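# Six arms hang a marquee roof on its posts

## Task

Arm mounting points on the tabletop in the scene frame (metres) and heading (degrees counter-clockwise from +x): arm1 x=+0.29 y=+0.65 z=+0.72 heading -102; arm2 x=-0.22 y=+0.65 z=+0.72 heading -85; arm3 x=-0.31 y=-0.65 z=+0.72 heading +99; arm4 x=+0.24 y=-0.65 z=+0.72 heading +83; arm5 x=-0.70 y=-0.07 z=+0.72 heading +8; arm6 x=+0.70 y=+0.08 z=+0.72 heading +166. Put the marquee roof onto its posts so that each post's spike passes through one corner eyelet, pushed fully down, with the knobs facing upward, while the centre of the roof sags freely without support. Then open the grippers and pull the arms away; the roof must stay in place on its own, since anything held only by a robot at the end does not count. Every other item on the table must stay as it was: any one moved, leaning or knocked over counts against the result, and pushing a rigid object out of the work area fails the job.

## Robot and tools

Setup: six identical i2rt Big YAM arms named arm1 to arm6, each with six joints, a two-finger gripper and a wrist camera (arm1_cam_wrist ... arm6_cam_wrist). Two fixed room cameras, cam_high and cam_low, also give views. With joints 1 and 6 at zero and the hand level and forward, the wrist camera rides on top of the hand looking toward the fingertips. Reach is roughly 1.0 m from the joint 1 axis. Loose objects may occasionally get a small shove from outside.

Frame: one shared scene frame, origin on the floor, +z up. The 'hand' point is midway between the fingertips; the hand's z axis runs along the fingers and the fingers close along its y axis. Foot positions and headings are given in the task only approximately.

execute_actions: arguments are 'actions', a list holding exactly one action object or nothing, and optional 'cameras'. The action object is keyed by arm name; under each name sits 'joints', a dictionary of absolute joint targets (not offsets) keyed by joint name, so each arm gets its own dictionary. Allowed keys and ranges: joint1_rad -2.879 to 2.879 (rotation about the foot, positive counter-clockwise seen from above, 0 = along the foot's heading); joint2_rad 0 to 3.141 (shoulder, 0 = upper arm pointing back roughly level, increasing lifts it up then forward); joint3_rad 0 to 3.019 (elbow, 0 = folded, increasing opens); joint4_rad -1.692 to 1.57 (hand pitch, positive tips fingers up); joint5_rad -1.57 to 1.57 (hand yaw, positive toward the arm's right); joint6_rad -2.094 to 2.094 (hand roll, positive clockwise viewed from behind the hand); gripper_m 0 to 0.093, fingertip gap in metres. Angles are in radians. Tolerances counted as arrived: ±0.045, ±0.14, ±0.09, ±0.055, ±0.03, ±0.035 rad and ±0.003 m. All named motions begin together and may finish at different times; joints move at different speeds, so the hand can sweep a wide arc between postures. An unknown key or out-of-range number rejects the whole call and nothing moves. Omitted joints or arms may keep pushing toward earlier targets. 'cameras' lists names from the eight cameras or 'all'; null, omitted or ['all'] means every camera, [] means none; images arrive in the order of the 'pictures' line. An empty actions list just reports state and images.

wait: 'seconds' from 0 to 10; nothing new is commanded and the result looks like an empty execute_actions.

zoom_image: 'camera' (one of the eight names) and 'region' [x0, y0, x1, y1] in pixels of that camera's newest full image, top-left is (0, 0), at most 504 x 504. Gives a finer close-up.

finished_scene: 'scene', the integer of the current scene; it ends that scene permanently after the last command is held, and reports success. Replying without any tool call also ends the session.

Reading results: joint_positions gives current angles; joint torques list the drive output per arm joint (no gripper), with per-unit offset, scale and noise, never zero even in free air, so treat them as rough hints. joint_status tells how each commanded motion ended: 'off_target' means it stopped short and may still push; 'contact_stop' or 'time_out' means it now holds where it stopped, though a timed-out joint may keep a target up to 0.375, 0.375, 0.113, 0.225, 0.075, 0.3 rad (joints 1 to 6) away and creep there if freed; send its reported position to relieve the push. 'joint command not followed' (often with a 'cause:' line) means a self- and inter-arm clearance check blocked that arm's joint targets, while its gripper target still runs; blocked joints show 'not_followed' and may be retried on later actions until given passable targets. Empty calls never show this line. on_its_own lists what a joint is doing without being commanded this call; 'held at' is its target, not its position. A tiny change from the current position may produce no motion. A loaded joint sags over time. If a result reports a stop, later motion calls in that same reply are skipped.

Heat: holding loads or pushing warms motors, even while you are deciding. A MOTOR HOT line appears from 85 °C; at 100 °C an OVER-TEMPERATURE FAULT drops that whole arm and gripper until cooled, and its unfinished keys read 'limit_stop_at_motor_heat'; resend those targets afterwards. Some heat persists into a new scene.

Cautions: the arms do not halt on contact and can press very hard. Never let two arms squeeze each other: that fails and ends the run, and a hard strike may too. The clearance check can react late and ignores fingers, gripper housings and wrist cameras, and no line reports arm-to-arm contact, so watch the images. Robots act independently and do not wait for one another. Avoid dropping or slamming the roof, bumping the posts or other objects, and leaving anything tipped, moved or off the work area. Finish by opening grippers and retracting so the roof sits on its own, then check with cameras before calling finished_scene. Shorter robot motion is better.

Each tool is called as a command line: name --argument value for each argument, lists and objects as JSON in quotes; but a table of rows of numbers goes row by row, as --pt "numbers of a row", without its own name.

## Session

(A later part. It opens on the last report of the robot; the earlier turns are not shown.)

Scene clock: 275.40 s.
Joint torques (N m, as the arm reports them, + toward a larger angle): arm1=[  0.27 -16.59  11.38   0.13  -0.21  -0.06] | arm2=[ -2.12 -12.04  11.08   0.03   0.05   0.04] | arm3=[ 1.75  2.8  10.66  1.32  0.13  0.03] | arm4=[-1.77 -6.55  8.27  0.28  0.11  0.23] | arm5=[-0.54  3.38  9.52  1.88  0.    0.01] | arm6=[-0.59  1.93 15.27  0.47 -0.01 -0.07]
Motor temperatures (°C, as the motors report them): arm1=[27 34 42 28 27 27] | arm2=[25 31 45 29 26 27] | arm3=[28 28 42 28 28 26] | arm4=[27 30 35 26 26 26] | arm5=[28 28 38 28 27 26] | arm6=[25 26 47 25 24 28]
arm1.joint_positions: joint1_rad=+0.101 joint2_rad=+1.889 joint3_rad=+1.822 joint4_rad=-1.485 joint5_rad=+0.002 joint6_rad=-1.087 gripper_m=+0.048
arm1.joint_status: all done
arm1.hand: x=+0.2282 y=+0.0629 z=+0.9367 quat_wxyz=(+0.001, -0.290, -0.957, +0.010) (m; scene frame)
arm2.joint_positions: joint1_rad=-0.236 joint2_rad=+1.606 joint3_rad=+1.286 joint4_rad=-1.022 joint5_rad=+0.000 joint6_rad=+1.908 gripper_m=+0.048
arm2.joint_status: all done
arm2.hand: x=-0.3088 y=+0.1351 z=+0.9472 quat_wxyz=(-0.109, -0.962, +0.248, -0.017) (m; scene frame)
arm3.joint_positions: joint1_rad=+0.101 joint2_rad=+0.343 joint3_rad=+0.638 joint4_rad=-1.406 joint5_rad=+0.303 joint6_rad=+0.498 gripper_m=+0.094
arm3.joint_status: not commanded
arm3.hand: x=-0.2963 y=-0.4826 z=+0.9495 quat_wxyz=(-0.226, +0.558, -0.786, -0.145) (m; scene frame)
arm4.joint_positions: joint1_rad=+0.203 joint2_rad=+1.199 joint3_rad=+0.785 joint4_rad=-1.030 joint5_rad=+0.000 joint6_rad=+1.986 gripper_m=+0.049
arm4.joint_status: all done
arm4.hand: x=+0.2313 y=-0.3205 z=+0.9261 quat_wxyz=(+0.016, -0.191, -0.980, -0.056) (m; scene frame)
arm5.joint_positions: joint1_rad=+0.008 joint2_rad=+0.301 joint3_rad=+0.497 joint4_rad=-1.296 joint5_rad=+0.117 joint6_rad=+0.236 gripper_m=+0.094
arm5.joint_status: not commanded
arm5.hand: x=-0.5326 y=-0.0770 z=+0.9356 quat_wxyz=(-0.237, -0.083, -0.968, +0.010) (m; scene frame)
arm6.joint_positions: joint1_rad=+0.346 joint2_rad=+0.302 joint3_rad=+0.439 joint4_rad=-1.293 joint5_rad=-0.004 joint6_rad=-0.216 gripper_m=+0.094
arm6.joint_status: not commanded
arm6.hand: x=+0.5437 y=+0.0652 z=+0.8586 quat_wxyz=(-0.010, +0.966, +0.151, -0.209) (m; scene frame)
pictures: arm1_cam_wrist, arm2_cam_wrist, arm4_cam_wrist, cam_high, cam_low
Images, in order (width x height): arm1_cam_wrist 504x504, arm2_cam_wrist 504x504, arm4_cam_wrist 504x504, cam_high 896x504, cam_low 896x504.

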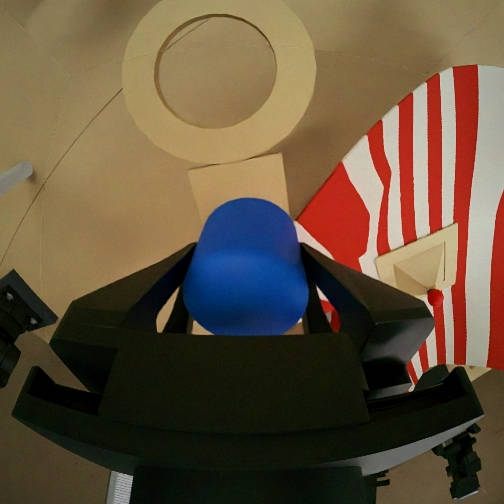

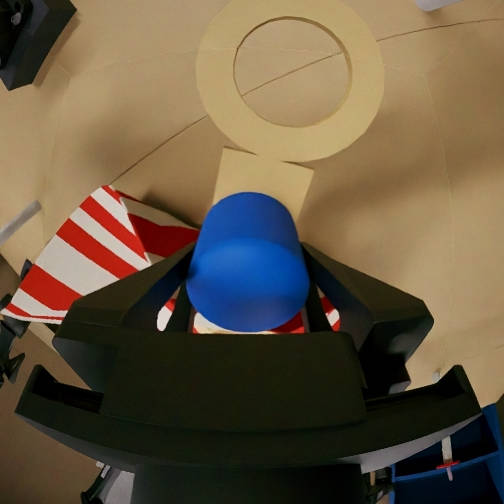

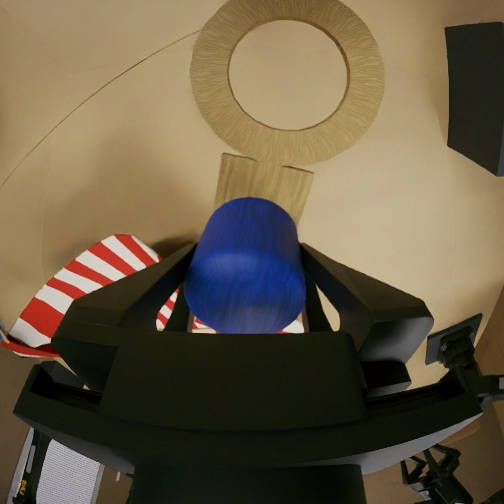

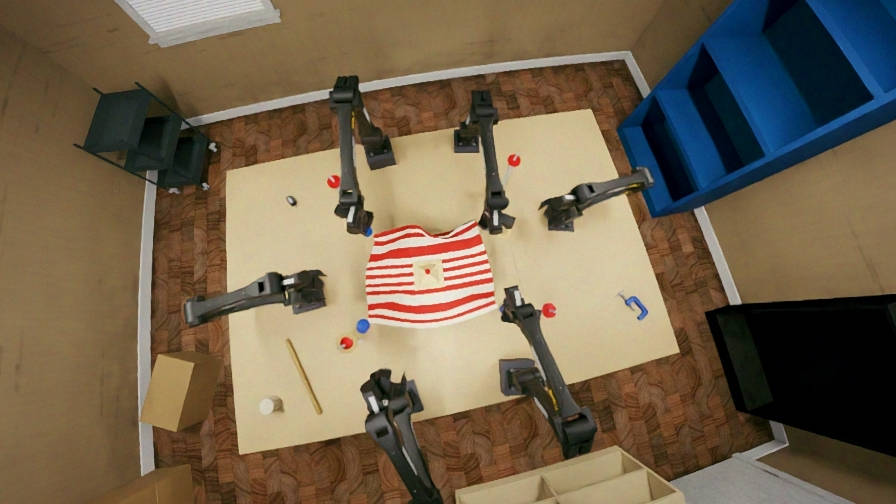

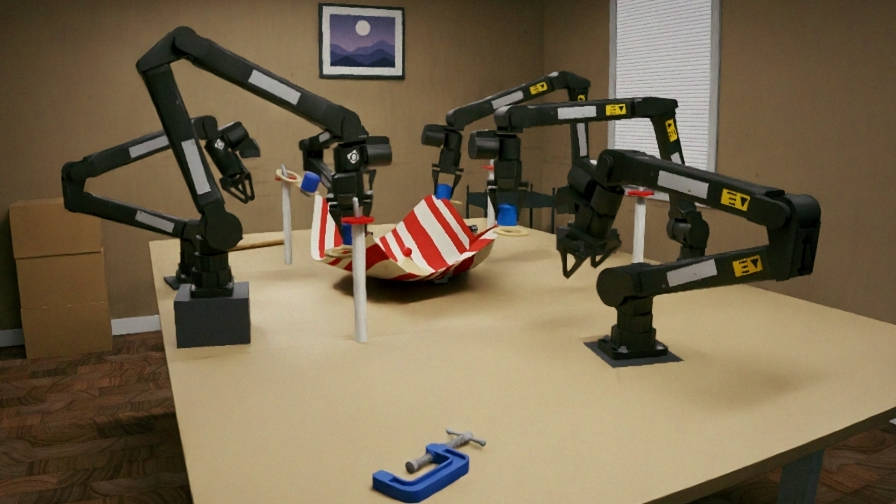

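execute_actions --actions '[{"arm1":{"joints":{"joint1_rad":0.175,"joint2_rad":1.528,"joint3_rad":1.783,"joint4_rad":-1.69,"joint6_rad":-1.87}},"arm2":{"joints":{"joint2_rad":1.562,"joint3_rad":1.72,"joint4_rad":-1.69,"joint6_rad":1.73}},"arm4":{"joints":{"joint1_rad":0.14,"joint2_rad":1.266,"joint3_rad":1.285,"joint4_rad":-1.465}}}]' --cameras '["arm1_cam_wrist","arm2_cam_wrist","arm4_cam_wrist","cam_high","cam_low"]'

Scene clock: 291.10 s.
Joint torques (N m, as the arm reports them, + toward a larger angle): arm1=[ -1.09 -12.49  11.58   0.48  -0.22  -0.11] | arm2=[ -2.03 -11.8   13.55  -0.43   0.07   0.05] | arm3=[ 1.09  2.98 10.74  1.42  0.12  0.02] | arm4=[ -1.6  -10.06  10.53   0.19   0.12   0.22] | arm5=[-0.58  3.43  9.52  1.89  0.    0.02] | arm6=[-0.79  2.14 15.23  0.55  0.   -0.07]
Motor temperatures (°C, as the motors report them): arm1=[27 33 43 28 27 27] | arm2=[25 31 47 29 26 27] | arm3=[28 28 42 28 28 26] | arm4=[27 30 37 26 26 26] | arm5=[28 28 38 28 27 26] | arm6=[25 26 47 25 24 28]
arm1.joint_positions: joint1_rad=+0.176 joint2_rad=+1.529 joint3_rad=+1.761 joint4_rad=-1.685 joint5_rad=+0.002 joint6_rad=-1.853 gripper_m=+0.048
arm1.joint_status: all done
arm1.hand: x=+0.2760 y=+0.1760 z=+1.0946 quat_wxyz=(+0.012, +0.126, -0.990, +0.058) (m; scene frame)
arm2.joint_positions: joint1_rad=-0.236 joint2_rad=+1.554 joint3_rad=+1.688 joint4_rad=-1.673 joint5_rad=+0.000 joint6_rad=+1.739 gripper_m=+0.048
arm2.joint_status: all done
joint sent to its limit — the command would take arm2.joint4_rad past its lower limit, so that joint was sent only as far as its limit.
arm2.hand: x=-0.3030 y=+0.1852 z=+1.1161 quat_wxyz=(-0.012, -0.986, +0.166, -0.008) (m; scene frame)
arm3.joint_positions: joint1_rad=+0.101 joint2_rad=+0.343 joint3_rad=+0.638 joint4_rad=-1.406 joint5_rad=+0.303 joint6_rad=+0.498 gripper_m=+0.094
arm3.joint_status: not commanded
arm3.hand: x=-0.2963 y=-0.4826 z=+0.9495 quat_wxyz=(-0.226, +0.558, -0.786, -0.145) (m; scene frame)
arm4.joint_positions: joint1_rad=+0.141 joint2_rad=+1.277 joint3_rad=+1.230 joint4_rad=-1.454 joint5_rad=+0.000 joint6_rad=+1.986 gripper_m=+0.049
arm4.joint_status: all done
arm4.hand: x=+0.2541 y=-0.2716 z=+1.0641 quat_wxyz=(+0.009, -0.222, -0.975, -0.028) (m; scene frame)
arm5.joint_positions: joint1_rad=+0.008 joint2_rad=+0.301 joint3_rad=+0.497 joint4_rad=-1.296 joint5_rad=+0.117 joint6_rad=+0.236 gripper_m=+0.094
arm5.joint_status: not commanded
arm5.hand: x=-0.5326 y=-0.0770 z=+0.9356 quat_wxyz=(-0.237, -0.083, -0.968, +0.010) (m; scene frame)
arm6.joint_positions: joint1_rad=+0.346 joint2_rad=+0.302 joint3_rad=+0.439 joint4_rad=-1.293 joint5_rad=-0.004 joint6_rad=-0.216 gripper_m=+0.094
arm6.joint_status: not commanded
arm6.hand: x=+0.5437 y=+0.0652 z=+0.8586 quat_wxyz=(-0.010, +0.966, +0.151, -0.209) (m; scene frame)
pictures: arm1_cam_wrist, arm2_cam_wrist, arm4_cam_wrist, cam_high, cam_low
Images, in order (width x height): arm1_cam_wrist 504x504, arm2_cam_wrist 504x504, arm4_cam_wrist 504x504, cam_high 896x504, cam_low 896x504.

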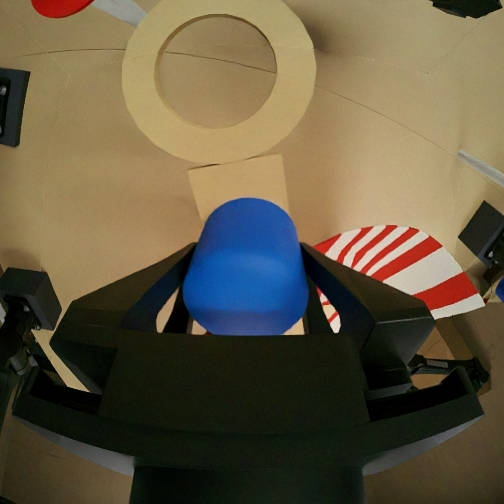

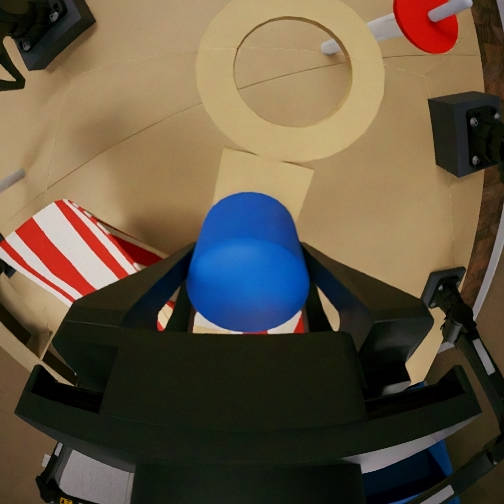

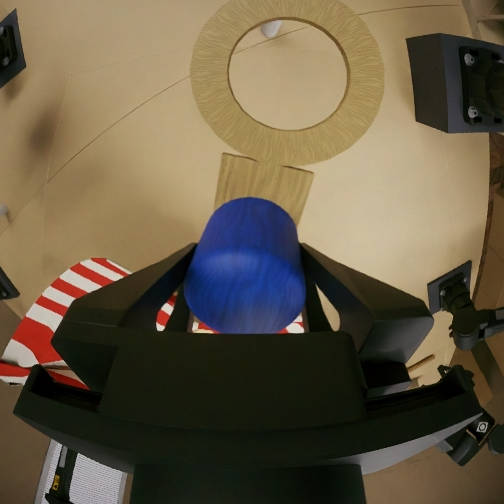

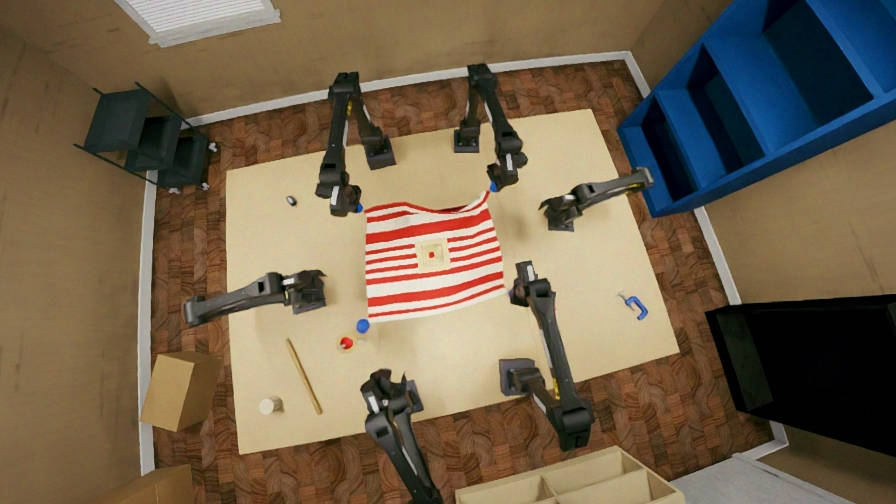

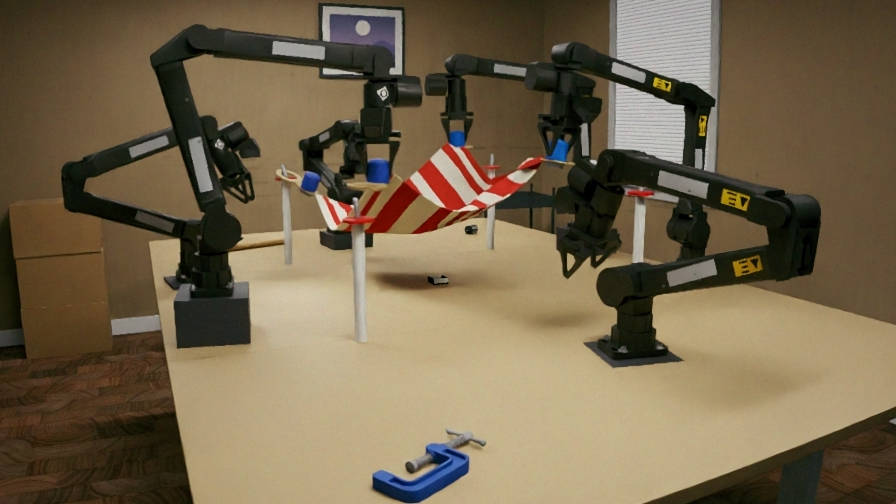

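execute_actions --actions '[{"arm1":{"joints":{"joint1_rad":0.29,"joint2_rad":1.29,"joint3_rad":1.62,"joint6_rad":-1.995}},"arm2":{"joints":{"joint1_rad":-0.295,"joint2_rad":1.325,"joint3_rad":1.52,"joint6_rad":1.875}},"arm4":{"joints":{"joint1_rad":-0.02,"joint2_rad":1.285,"joint3_rad":1.34,"joint4_rad":-1.472,"joint6_rad":1.90}}}]' --cameras '["arm1_cam_wrist","arm2_cam_wrist","arm4_cam_wrist","cam_high","cam_low"]'

Scene clock: 327.23 s.
Joint torques (N m, as the arm reports them, + toward a larger angle): arm1=[-1.03 -7.94 10.32  0.54 -0.25 -0.08] | arm2=[-1.71 -7.28 10.91 -0.18  0.07  0.2 ] | arm3=[ 1.43  2.98 10.64  1.46  0.14  0.01] | arm4=[-0.9  -9.19 11.43  0.31  0.13 -0.03] | arm5=[-0.4   3.34  9.55  1.87 -0.01  0.01] | arm6=[-0.76  2.05 15.2   0.5  -0.01 -0.08]
Motor temperatures (°C, as the motors report them): arm1=[27 32 44 28 27 27] | arm2=[25 31 49 29 26 27] | arm3=[28 28 42 28 28 26] | arm4=[27 30 40 26 26 26] | arm5=[28 28 38 28 27 26] | arm6=[25 26 48 25 24 28]
arm1.joint_positions: joint1_rad=+0.290 joint2_rad=+1.286 joint3_rad=+1.611 joint4_rad=-1.685 joint5_rad=+0.003 joint6_rad=-1.975 gripper_m=+0.048
arm1.joint_status: all done
arm1.hand: x=+0.3233 y=+0.2575 z=+1.1333 quat_wxyz=(+0.020, +0.241, -0.965, +0.104) (m; scene frame)
arm2.joint_positions: joint1_rad=-0.297 joint2_rad=+1.312 joint3_rad=+1.515 joint4_rad=-1.676 joint5_rad=+0.000 joint6_rad=+1.867 gripper_m=+0.048
arm2.joint_status: all done
arm2.hand: x=-0.3134 y=+0.2697 z=+1.1477 quat_wxyz=(-0.045, -0.965, +0.259, -0.009) (m; scene frame)
arm3.joint_positions: joint1_rad=+0.101 joint2_rad=+0.343 joint3_rad=+0.638 joint4_rad=-1.406 joint5_rad=+0.303 joint6_rad=+0.498 gripper_m=+0.094
arm3.joint_status: not commanded
arm3.hand: x=-0.2963 y=-0.4826 z=+0.9495 quat_wxyz=(-0.226, +0.558, -0.786, -0.145) (m; scene frame)
arm4.joint_positions: joint1_rad=-0.026 joint2_rad=+1.284 joint3_rad=+1.272 joint4_rad=-1.463 joint5_rad=-0.001 joint6_rad=+1.916 gripper_m=+0.049
arm4.joint_status: all done
arm4.hand: x=+0.3182 y=-0.2694 z=+1.0782 quat_wxyz=(+0.006, -0.269, -0.962, -0.042) (m; scene frame)
arm5.joint_positions: joint1_rad=+0.008 joint2_rad=+0.301 joint3_rad=+0.497 joint4_rad=-1.296 joint5_rad=+0.117 joint6_rad=+0.236 gripper_m=+0.094
arm5.joint_status: not commanded
arm5.hand: x=-0.5326 y=-0.0770 z=+0.9356 quat_wxyz=(-0.237, -0.083, -0.968, +0.010) (m; scene frame)
arm6.joint_positions: joint1_rad=+0.346 joint2_rad=+0.302 joint3_rad=+0.439 joint4_rad=-1.293 joint5_rad=-0.004 joint6_rad=-0.216 gripper_m=+0.094
arm6.joint_status: not commanded
arm6.hand: x=+0.5437 y=+0.0652 z=+0.8586 quat_wxyz=(-0.010, +0.966, +0.151, -0.209) (m; scene frame)
pictures: arm1_cam_wrist, arm2_cam_wrist, arm4_cam_wrist, cam_high, cam_low
Images, in order (width x height): arm1_cam_wrist 504x504, arm2_cam_wrist 504x504, arm4_cam_wrist 504x504, cam_high 896x504, cam_low 896x504.

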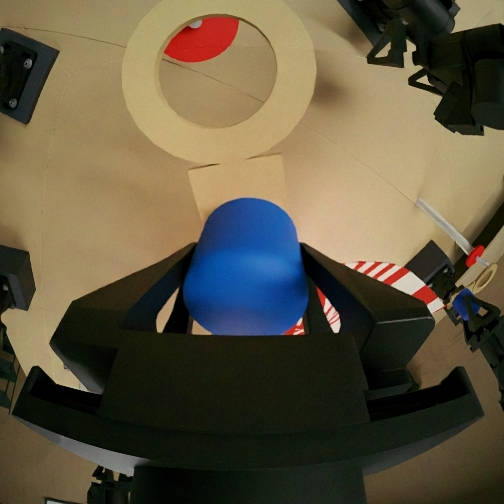

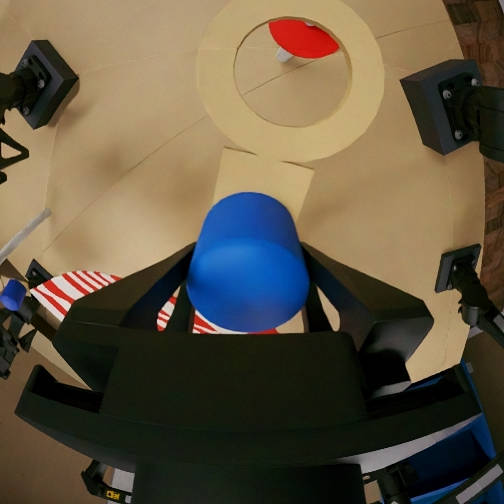

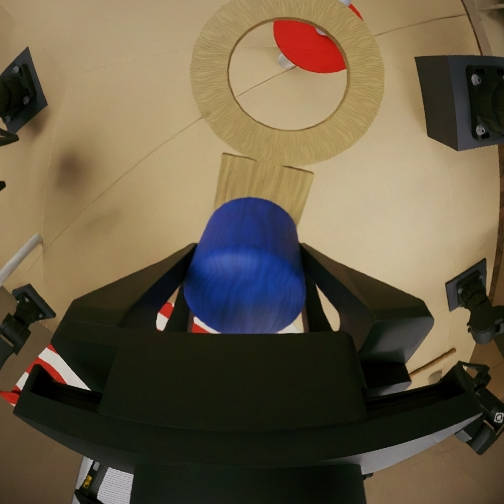

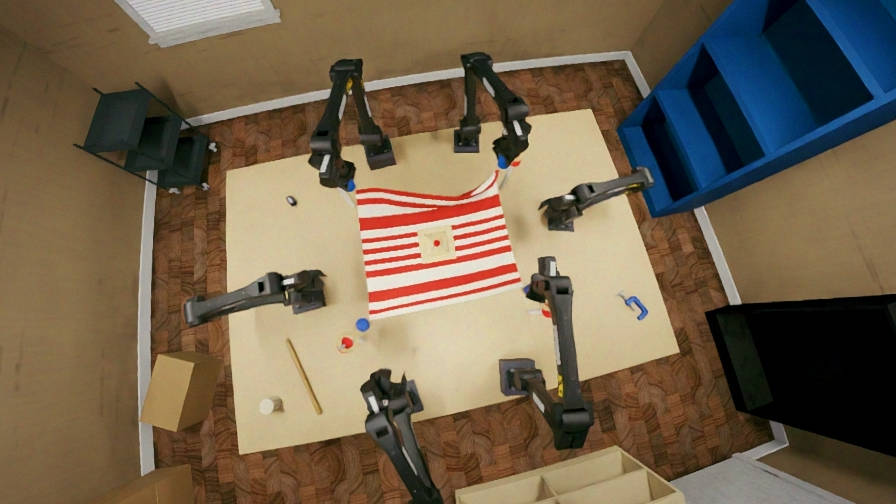

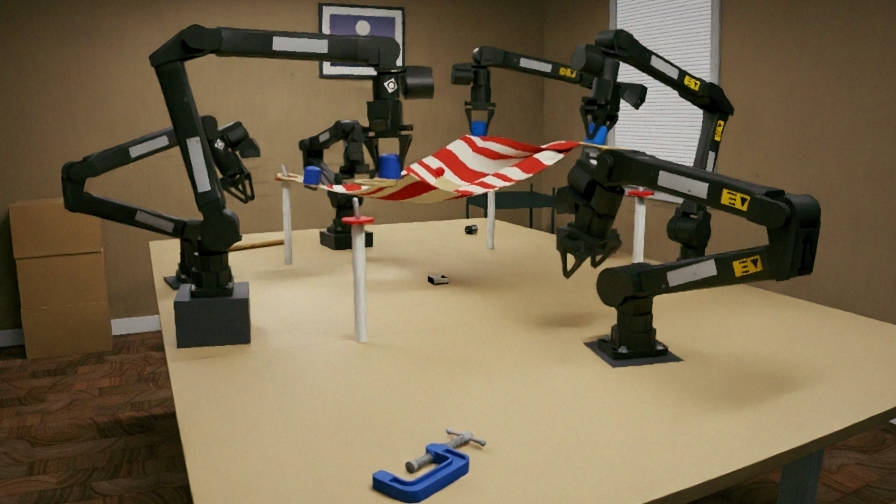

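execute_actions --actions '[{"arm1":{"joints":{"joint1_rad":0.40,"joint2_rad":1.222,"joint3_rad":1.533,"joint6_rad":-1.865}},"arm2":{"joints":{"joint1_rad":-0.435,"joint2_rad":1.235,"joint3_rad":1.418,"joint6_rad":1.737}},"arm4":{"joints":{"joint1_rad":-0.14,"joint2_rad":1.152,"joint3_rad":1.165,"joint4_rad":-1.482,"joint6_rad":1.795}}}]' --cameras '["arm1_cam_wrist","arm2_cam_wrist","arm4_cam_wrist","cam_high","cam_low"]'

Scene clock: 363.20 s.
Joint torques (N m, as the arm reports them, + toward a larger angle): arm1=[ -0.03 -10.66   9.98   0.45  -0.46   0.2 ] | arm2=[-2.7  -9.41 11.1  -0.23  0.67  0.02] | arm3=[ 1.13  3.14 10.67  1.33  0.15  0.03] | arm4=[-2.35 -8.03  6.72  0.19  0.78 -0.1 ] | arm5=[-0.58  3.36  9.54  1.9   0.    0.01] | arm6=[-0.56  1.93 15.22  0.51  0.   -0.08]
Motor temperatures (°C, as the motors report them): arm1=[27 30 43 28 27 27] | arm2=[25 30 48 29 26 27] | arm3=[28 28 42 28 28 26] | arm4=[27 30 41 26 26 26] | arm5=[28 28 38 28 27 26] | arm6=[25 26 48 25 24 28]
arm1.joint_positions: joint1_rad=+0.390 joint2_rad=+1.257 joint3_rad=+1.528 joint4_rad=-1.685 joint5_rad=+0.007 joint6_rad=-1.883 gripper_m=+0.048
arm1.joint_status: all done
arm1.hand: x=+0.3582 y=+0.2803 z=+1.1097 quat_wxyz=(+0.010, +0.245, -0.966, +0.078) (m; scene frame)
arm2.joint_positions: joint1_rad=-0.426 joint2_rad=+1.256 joint3_rad=+1.411 joint4_rad=-1.676 joint5_rad=-0.014 joint6_rad=+1.747 gripper_m=+0.048
arm2.joint_status: all done
arm2.hand: x=-0.3482 y=+0.3114 z=+1.1255 quat_wxyz=(-0.021, -0.965, +0.263, -0.012) (m; scene frame)
arm3.joint_positions: joint1_rad=+0.101 joint2_rad=+0.343 joint3_rad=+0.638 joint4_rad=-1.406 joint5_rad=+0.303 joint6_rad=+0.498 gripper_m=+0.094
arm3.joint_status: not commanded
arm3.hand: x=-0.2963 y=-0.4826 z=+0.9495 quat_wxyz=(-0.226, +0.558, -0.786, -0.145) (m; scene frame)
arm4.joint_positions: joint1_rad=-0.132 joint2_rad=+1.160 joint3_rad=+1.169 joint4_rad=-1.470 joint5_rad=-0.016 joint6_rad=+1.819 gripper_m=+0.049
arm4.joint_status: all done
arm4.hand: x=+0.3422 y=-0.3205 z=+1.0787 quat_wxyz=(+0.008, -0.273, -0.961, -0.049) (m; scene frame)
arm5.joint_positions: joint1_rad=+0.008 joint2_rad=+0.301 joint3_rad=+0.497 joint4_rad=-1.296 joint5_rad=+0.117 joint6_rad=+0.236 gripper_m=+0.094
arm5.joint_status: not commanded
arm5.hand: x=-0.5326 y=-0.0770 z=+0.9356 quat_wxyz=(-0.237, -0.083, -0.968, +0.010) (m; scene frame)
arm6.joint_positions: joint1_rad=+0.346 joint2_rad=+0.302 joint3_rad=+0.439 joint4_rad=-1.293 joint5_rad=-0.004 joint6_rad=-0.216 gripper_m=+0.094
arm6.joint_status: not commanded
arm6.hand: x=+0.5437 y=+0.0652 z=+0.8586 quat_wxyz=(-0.010, +0.966, +0.151, -0.209) (m; scene frame)
pictures: arm1_cam_wrist, arm2_cam_wrist, arm4_cam_wrist, cam_high, cam_low
Images, in order (width x height): arm1_cam_wrist 504x504, arm2_cam_wrist 504x504, arm4_cam_wrist 504x504, cam_high 896x504, cam_low 896x504.

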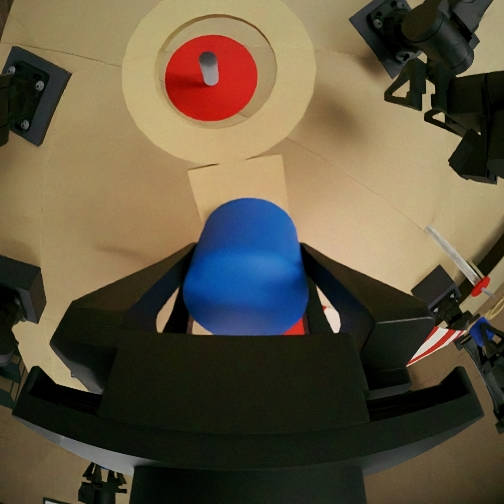

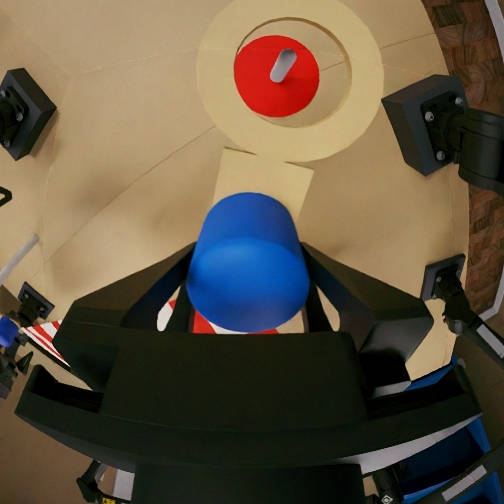

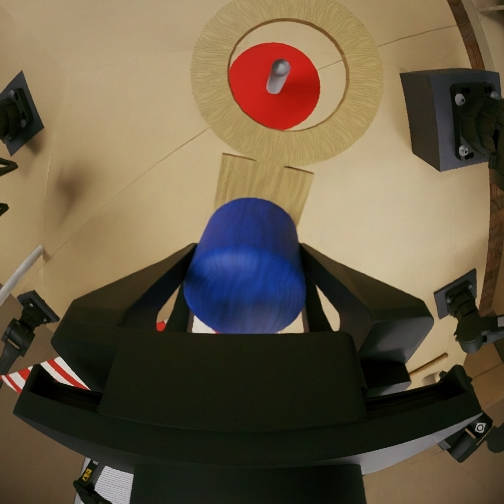

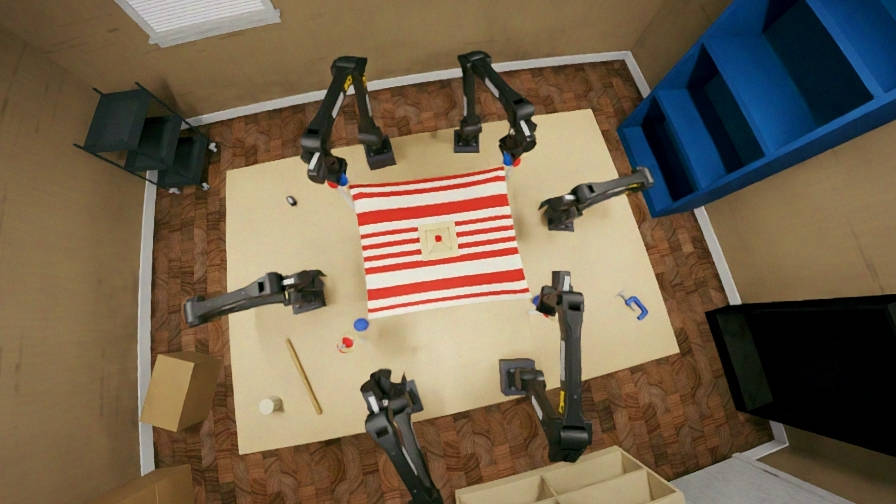

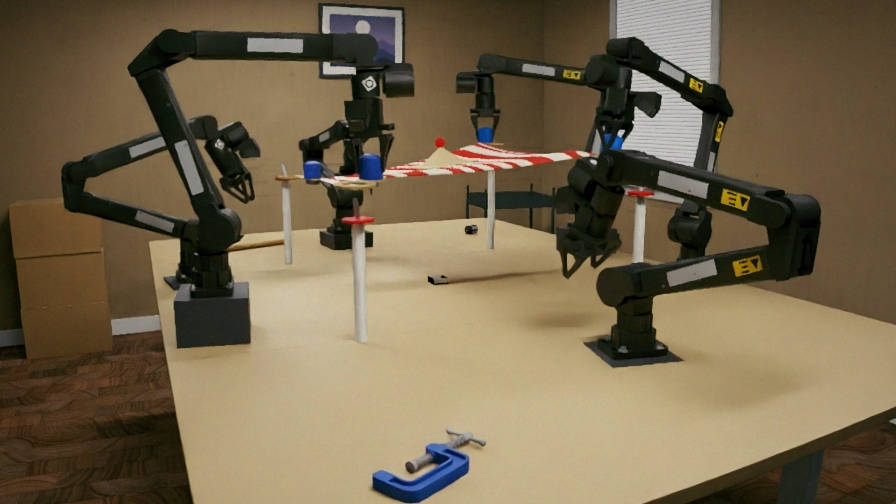

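execute_actions --actions '[{"arm1":{"joints":{"joint3_rad":1.472,"joint4_rad":-1.655}},"arm2":{"joints":{"joint3_rad":1.34,"joint4_rad":-1.589}},"arm4":{"joints":{"joint3_rad":1.101,"joint4_rad":-1.405}}}]' --cameras '[]'

execute_actions --actions '[{"arm1":{"joints":{"joint3_rad":1.411,"joint4_rad":-1.617}},"arm2":{"joints":{"joint3_rad":1.262,"joint4_rad":-1.51}},"arm4":{"joints":{"joint3_rad":1.035,"joint4_rad":-1.332}}}]' --cameras '["arm1_cam_wrist","arm2_cam_wrist","arm4_cam_wrist","cam_low"]'

Scene clock: 375.87 s.
Joint torques (N m, as the arm reports them, + toward a larger angle): arm1=[  0.   -10.26   9.93   0.67  -0.46   0.18] | arm2=[-2.7  -9.05 11.26  0.07  0.67  0.05] | arm3=[ 1.46  3.35 10.66  1.44  0.14  0.05] | arm4=[-2.36 -7.69  6.97  0.4   0.79 -0.09] | arm5=[-0.46  3.3   9.55  1.89 -0.02  0.01] | arm6=[-0.63  2.06 15.31  0.43  0.01 -0.07]
Motor temperatures (°C, as the motors report them): arm1=[27 30 43 28 27 27] | arm2=[25 30 48 29 27 27] | arm3=[28 28 42 28 28 26] | arm4=[27 30 39 26 26 26] | arm5=[28 28 38 28 27 26] | arm6=[25 26 48 25 24 28]
arm1.joint_positions: joint1_rad=+0.390 joint2_rad=+1.251 joint3_rad=+1.468 joint4_rad=-1.656 joint5_rad=+0.007 joint6_rad=-1.882 gripper_m=+0.048
arm1.joint_status: all done
arm1.hand: x=+0.3576 y=+0.2837 z=+1.0885 quat_wxyz=(+0.009, +0.245, -0.967, +0.065) (m; scene frame)
arm2.joint_positions: joint1_rad=-0.426 joint2_rad=+1.252 joint3_rad=+1.331 joint4_rad=-1.591 joint5_rad=-0.014 joint6_rad=+1.745 gripper_m=+0.048
arm2.joint_status: all done
arm2.hand: x=-0.3492 y=+0.3075 z=+1.0968 quat_wxyz=(-0.026, -0.965, +0.262, -0.012) (m; scene frame)
arm3.joint_positions: joint1_rad=+0.101 joint2_rad=+0.343 joint3_rad=+0.638 joint4_rad=-1.406 joint5_rad=+0.303 joint6_rad=+0.498 gripper_m=+0.094
arm3.joint_status: not commanded
arm3.hand: x=-0.2963 y=-0.4826 z=+0.9495 quat_wxyz=(-0.226, +0.558, -0.786, -0.145) (m; scene frame)
arm4.joint_positions: joint1_rad=-0.132 joint2_rad=+1.160 joint3_rad=+1.101 joint4_rad=-1.399 joint5_rad=-0.016 joint6_rad=+1.819 gripper_m=+0.049
arm4.joint_status: all done
arm4.hand: x=+0.3421 y=-0.3206 z=+1.0530 quat_wxyz=(+0.008, -0.273, -0.961, -0.051) (m; scene frame)
arm5.joint_positions: joint1_rad=+0.008 joint2_rad=+0.301 joint3_rad=+0.497 joint4_rad=-1.296 joint5_rad=+0.117 joint6_rad=+0.236 gripper_m=+0.094
arm5.joint_status: not commanded
arm5.hand: x=-0.5326 y=-0.0770 z=+0.9356 quat_wxyz=(-0.237, -0.083, -0.968, +0.010) (m; scene frame)
arm6.joint_positions: joint1_rad=+0.346 joint2_rad=+0.302 joint3_rad=+0.439 joint4_rad=-1.293 joint5_rad=-0.004 joint6_rad=-0.216 gripper_m=+0.094
arm6.joint_status: not commanded
arm6.hand: x=+0.5437 y=+0.0652 z=+0.8586 quat_wxyz=(-0.010, +0.966, +0.151, -0.209) (m; scene frame)
pictures: none
No camera images: the call's "cameras" was empty. Leave "cameras" out to get every camera's image.

Scene clock: 376.63 s.
Joint torques (N m, as the arm reports them, + toward a larger angle): arm1=[-0.23 -9.72 10.05  0.59 -0.46  0.19] | arm2=[-2.75 -8.84 11.35  0.07  0.66  0.05] | arm3=[ 1.43  2.5  10.7   1.48  0.11  0.05] | arm4=[-2.34 -8.18  6.81  0.38  0.78 -0.1 ] | arm5=[-0.45  3.38  9.57  1.9   0.    0.01] | arm6=[-0.79  2.13 15.26  0.54 -0.01 -0.09]
Motor temperatures (°C, as the motors report them): arm1=[27 30 43 28 27 27] | arm2=[25 30 48 29 27 27] | arm3=[28 28 42 28 28 26] | arm4=[27 30 39 26 26 26] | arm5=[28 28 38 28 27 26] | arm6=[25 26 48 25 24 28]
arm1.joint_positions: joint1_rad=+0.390 joint2_rad=+1.249 joint3_rad=+1.407 joint4_rad=-1.616 joint5_rad=+0.008 joint6_rad=-1.882 gripper_m=+0.048
arm1.joint_status: all done
arm1.hand: x=+0.3572 y=+0.2849 z=+1.0660 quat_wxyz=(+0.009, +0.245, -0.968, +0.056) (m; scene frame)
arm2.joint_positions: joint1_rad=-0.426 joint2_rad=+1.250 joint3_rad=+1.253 joint4_rad=-1.512 joint5_rad=-0.014 joint6_rad=+1.744 gripper_m=+0.048
arm2.joint_status: all done
arm2.hand: x=-0.3490 y=+0.3068 z=+1.0678 quat_wxyz=(-0.027, -0.965, +0.261, -0.012) (m; scene frame)
arm3.joint_positions: joint1_rad=+0.101 joint2_rad=+0.343 joint3_rad=+0.638 joint4_rad=-1.406 joint5_rad=+0.303 joint6_rad=+0.498 gripper_m=+0.094
arm3.joint_status: not commanded
arm3.hand: x=-0.2963 y=-0.4826 z=+0.9495 quat_wxyz=(-0.226, +0.558, -0.786, -0.145) (m; scene frame)
arm4.joint_positions: joint1_rad=-0.132 joint2_rad=+1.160 joint3_rad=+1.036 joint4_rad=-1.324 joint5_rad=-0.016 joint6_rad=+1.819 gripper_m=+0.049
arm4.joint_status: all done
arm4.hand: x=+0.3419 y=-0.3209 z=+1.0285 quat_wxyz=(+0.008, -0.273, -0.961, -0.055) (m; scene frame)
arm5.joint_positions: joint1_rad=+0.008 joint2_rad=+0.301 joint3_rad=+0.497 joint4_rad=-1.296 joint5_rad=+0.117 joint6_rad=+0.236 gripper_m=+0.094
arm5.joint_status: not commanded
arm5.hand: x=-0.5326 y=-0.0770 z=+0.9356 quat_wxyz=(-0.237, -0.083, -0.968, +0.010) (m; scene frame)
arm6.joint_positions: joint1_rad=+0.346 joint2_rad=+0.302 joint3_rad=+0.439 joint4_rad=-1.293 joint5_rad=-0.004 joint6_rad=-0.216 gripper_m=+0.094
arm6.joint_status: not commanded
arm6.hand: x=+0.5437 y=+0.0652 z=+0.8586 quat_wxyz=(-0.010, +0.966, +0.151, -0.209) (m; scene frame)
pictures: arm1_cam_wrist, arm2_cam_wrist, arm4_cam_wrist, cam_low
Images, in order (width x height): arm1_cam_wrist 504x504, arm2_cam_wrist 504x504, arm4_cam_wrist 504x504, cam_low 896x504.

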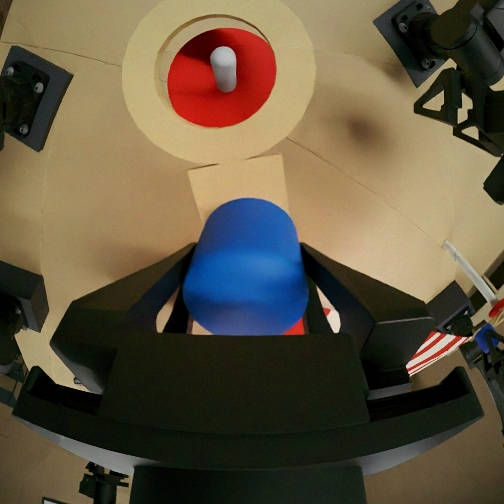

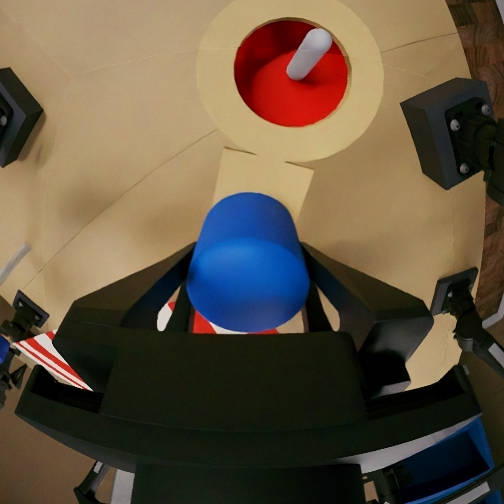

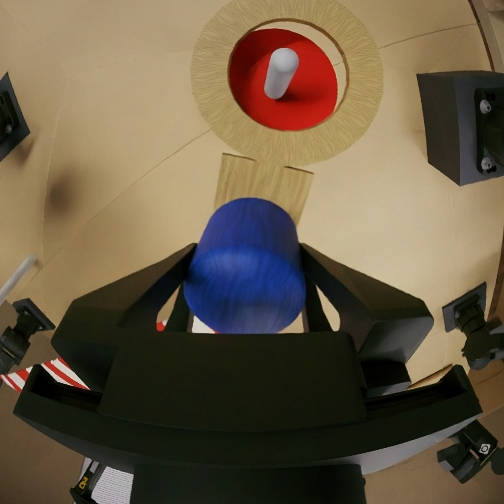

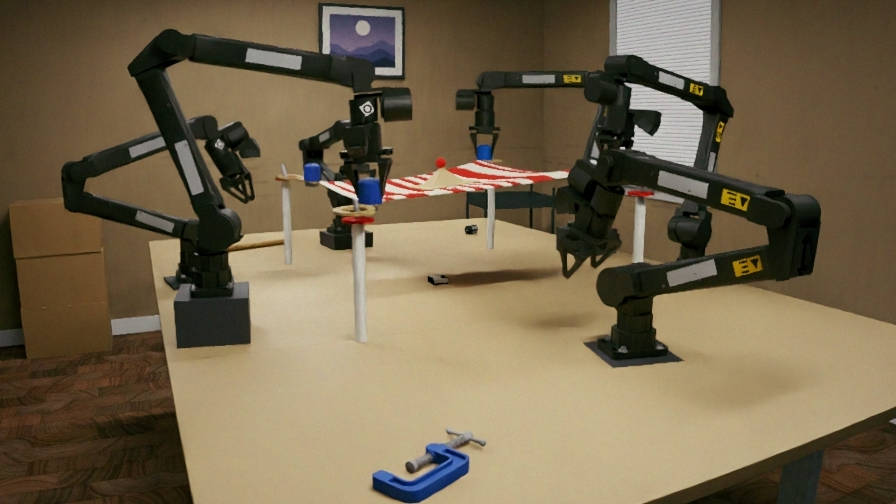

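zoom_image --camera "cam_low" --region '[260, 150, 420, 240]'

zoom_image --camera "cam_low" --region '[450, 130, 680, 210]'

zoom_image --camera "arm4_cam_wrist" --region '[0, 230, 120, 410]'

Region (260, 150, 420, 240) of cam_low's 896x504 image, scaled by 3.150, with more detail than that image has; it fills the top 284 rows of this view, and the rest is white.

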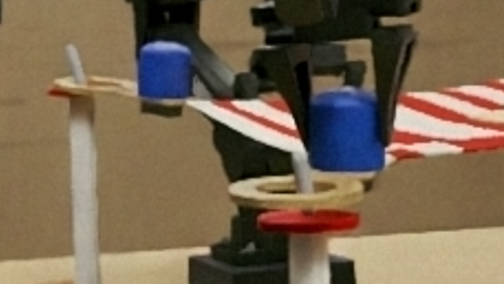

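Region (450, 130, 680, 210) of cam_low's 896x504 image, scaled by 2.191, with more detail than that image has; it fills the top 175 rows of this view, and the rest is white.

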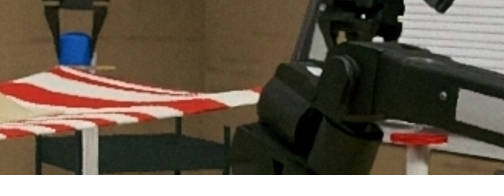

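Region (0, 230, 120, 410) of arm4_cam_wrist's 504x504 image, scaled by 2.800, with more detail than that image has.

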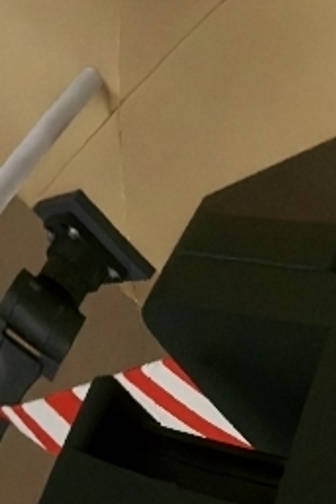

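execute_actions --actions '[{"arm1":{"joints":{"joint1_rad":0.335,"joint2_rad":1.297,"joint4_rad":-1.58,"joint6_rad":-1.945}},"arm2":{"joints":{"joint1_rad":-0.381,"joint3_rad":1.222,"joint4_rad":-1.45,"joint6_rad":1.80}},"arm4":{"joints":{"joint1_rad":-0.054,"joint2_rad":1.20,"joint4_rad":-1.27,"joint6_rad":1.905}}}]' --cameras '["arm1_cam_wrist","arm2_cam_wrist","arm4_cam_wrist","cam_low"]'

Scene clock: 405.90 s.
Joint torques (N m, as the arm reports them, + toward a larger angle): arm1=[-1.11 -8.73 10.05  0.87 -0.39 -0.08] | arm2=[-2.05 -8.68 11.09  0.29  0.35  0.21] | arm3=[ 1.45  2.95 10.71  1.44  0.13  0.04] | arm4=[-2.02 -8.07  6.84  0.85  0.34  0.28] | arm5=[-0.47  3.38  9.55  1.91  0.    0.01] | arm6=[-0.8   1.86 15.29  0.5   0.   -0.09]
Motor temperatures (°C, as the motors report them): arm1=[27 30 43 28 27 27] | arm2=[25 30 48 29 27 27] | arm3=[28 28 42 28 28 26] | arm4=[27 30 38 26 26 26] | arm5=[28 28 38 28 27 26] | arm6=[25 26 49 25 24 28]
arm1.joint_positions: joint1_rad=+0.337 joint2_rad=+1.297 joint3_rad=+1.407 joint4_rad=-1.588 joint5_rad=+0.006 joint6_rad=-1.930 gripper_m=+0.048
arm1.joint_status: all done
arm1.hand: x=+0.3399 y=+0.2660 z=+1.0494 quat_wxyz=(+0.010, +0.243, -0.969, +0.046) (m; scene frame)
arm2.joint_positions: joint1_rad=-0.378 joint2_rad=+1.249 joint3_rad=+1.216 joint4_rad=-1.457 joint5_rad=-0.007 joint6_rad=+1.793 gripper_m=+0.048
arm2.joint_status: all done
arm2.hand: x=-0.3348 y=+0.2975 z=+1.0544 quat_wxyz=(-0.036, -0.965, +0.261, -0.009) (m; scene frame)
arm3.joint_positions: joint1_rad=+0.101 joint2_rad=+0.343 joint3_rad=+0.638 joint4_rad=-1.406 joint5_rad=+0.303 joint6_rad=+0.498 gripper_m=+0.094
arm3.joint_status: not commanded
arm3.hand: x=-0.2963 y=-0.4826 z=+0.9495 quat_wxyz=(-0.226, +0.558, -0.786, -0.145) (m; scene frame)
arm4.joint_positions: joint1_rad=-0.050 joint2_rad=+1.204 joint3_rad=+1.034 joint4_rad=-1.277 joint5_rad=-0.006 joint6_rad=+1.885 gripper_m=+0.049
arm4.joint_status: all done
arm4.hand: x=+0.3194 y=-0.3002 z=+1.0147 quat_wxyz=(+0.007, -0.265, -0.963, -0.055) (m; scene frame)
arm5.joint_positions: joint1_rad=+0.008 joint2_rad=+0.301 joint3_rad=+0.497 joint4_rad=-1.296 joint5_rad=+0.117 joint6_rad=+0.236 gripper_m=+0.094
arm5.joint_status: not commanded
arm5.hand: x=-0.5326 y=-0.0770 z=+0.9356 quat_wxyz=(-0.237, -0.083, -0.968, +0.010) (m; scene frame)
arm6.joint_positions: joint1_rad=+0.346 joint2_rad=+0.302 joint3_rad=+0.439 joint4_rad=-1.293 joint5_rad=-0.004 joint6_rad=-0.216 gripper_m=+0.094
arm6.joint_status: not commanded
arm6.hand: x=+0.5437 y=+0.0652 z=+0.8586 quat_wxyz=(-0.010, +0.966, +0.151, -0.209) (m; scene frame)
pictures: arm1_cam_wrist, arm2_cam_wrist, arm4_cam_wrist, cam_low
Images, in order (width x height): arm1_cam_wrist 504x504, arm2_cam_wrist 504x504, arm4_cam_wrist 504x504, cam_low 896x504.

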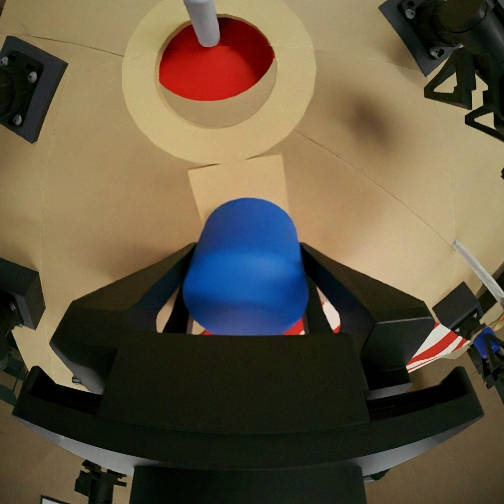

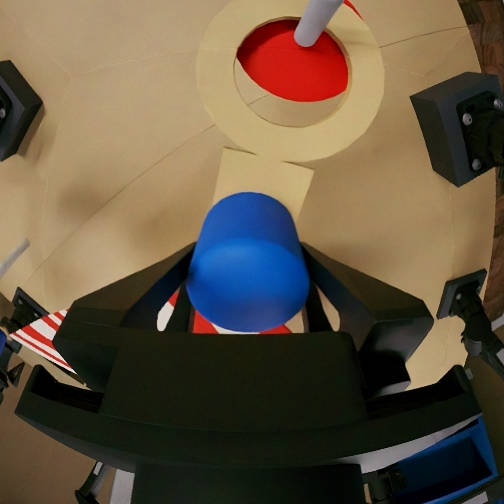

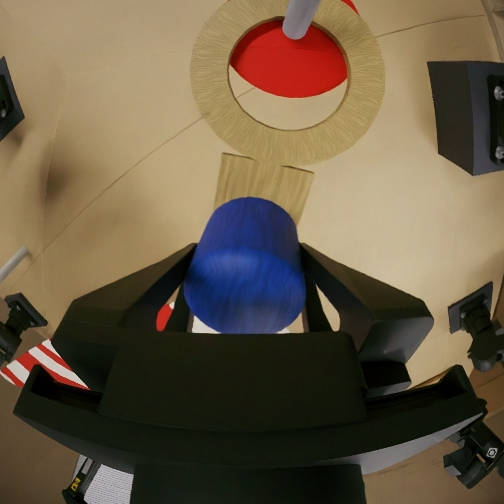

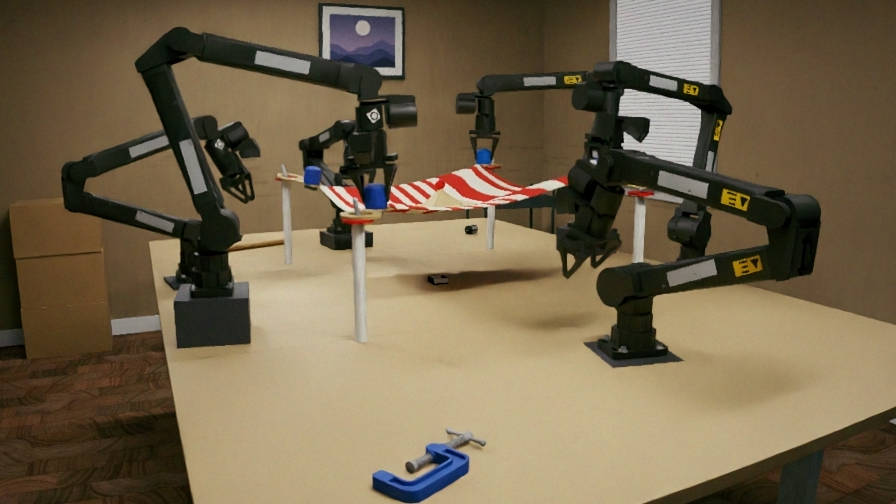

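zoom_image --camera "cam_low" --region '[455, 140, 535, 185]'

zoom_image --camera "cam_low" --region '[590, 165, 680, 215]'

Region (455, 140, 535, 185) of cam_low's 896x504 image, scaled by 6.300, with more detail than that image has; it fills the top 284 rows of this view, and the rest is white.

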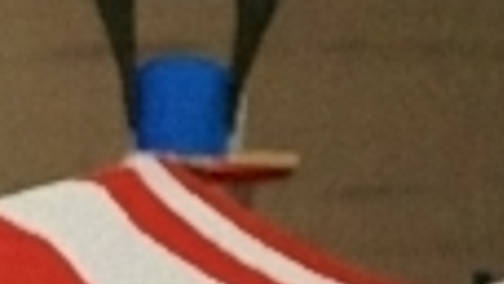

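Region (590, 165, 680, 215) of cam_low's 896x504 image, scaled by 5.600, with more detail than that image has.

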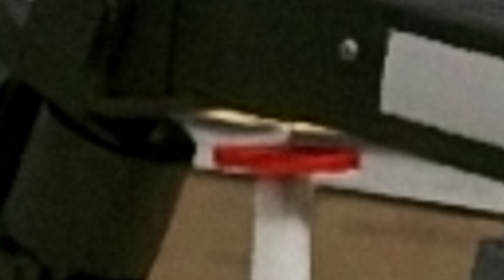

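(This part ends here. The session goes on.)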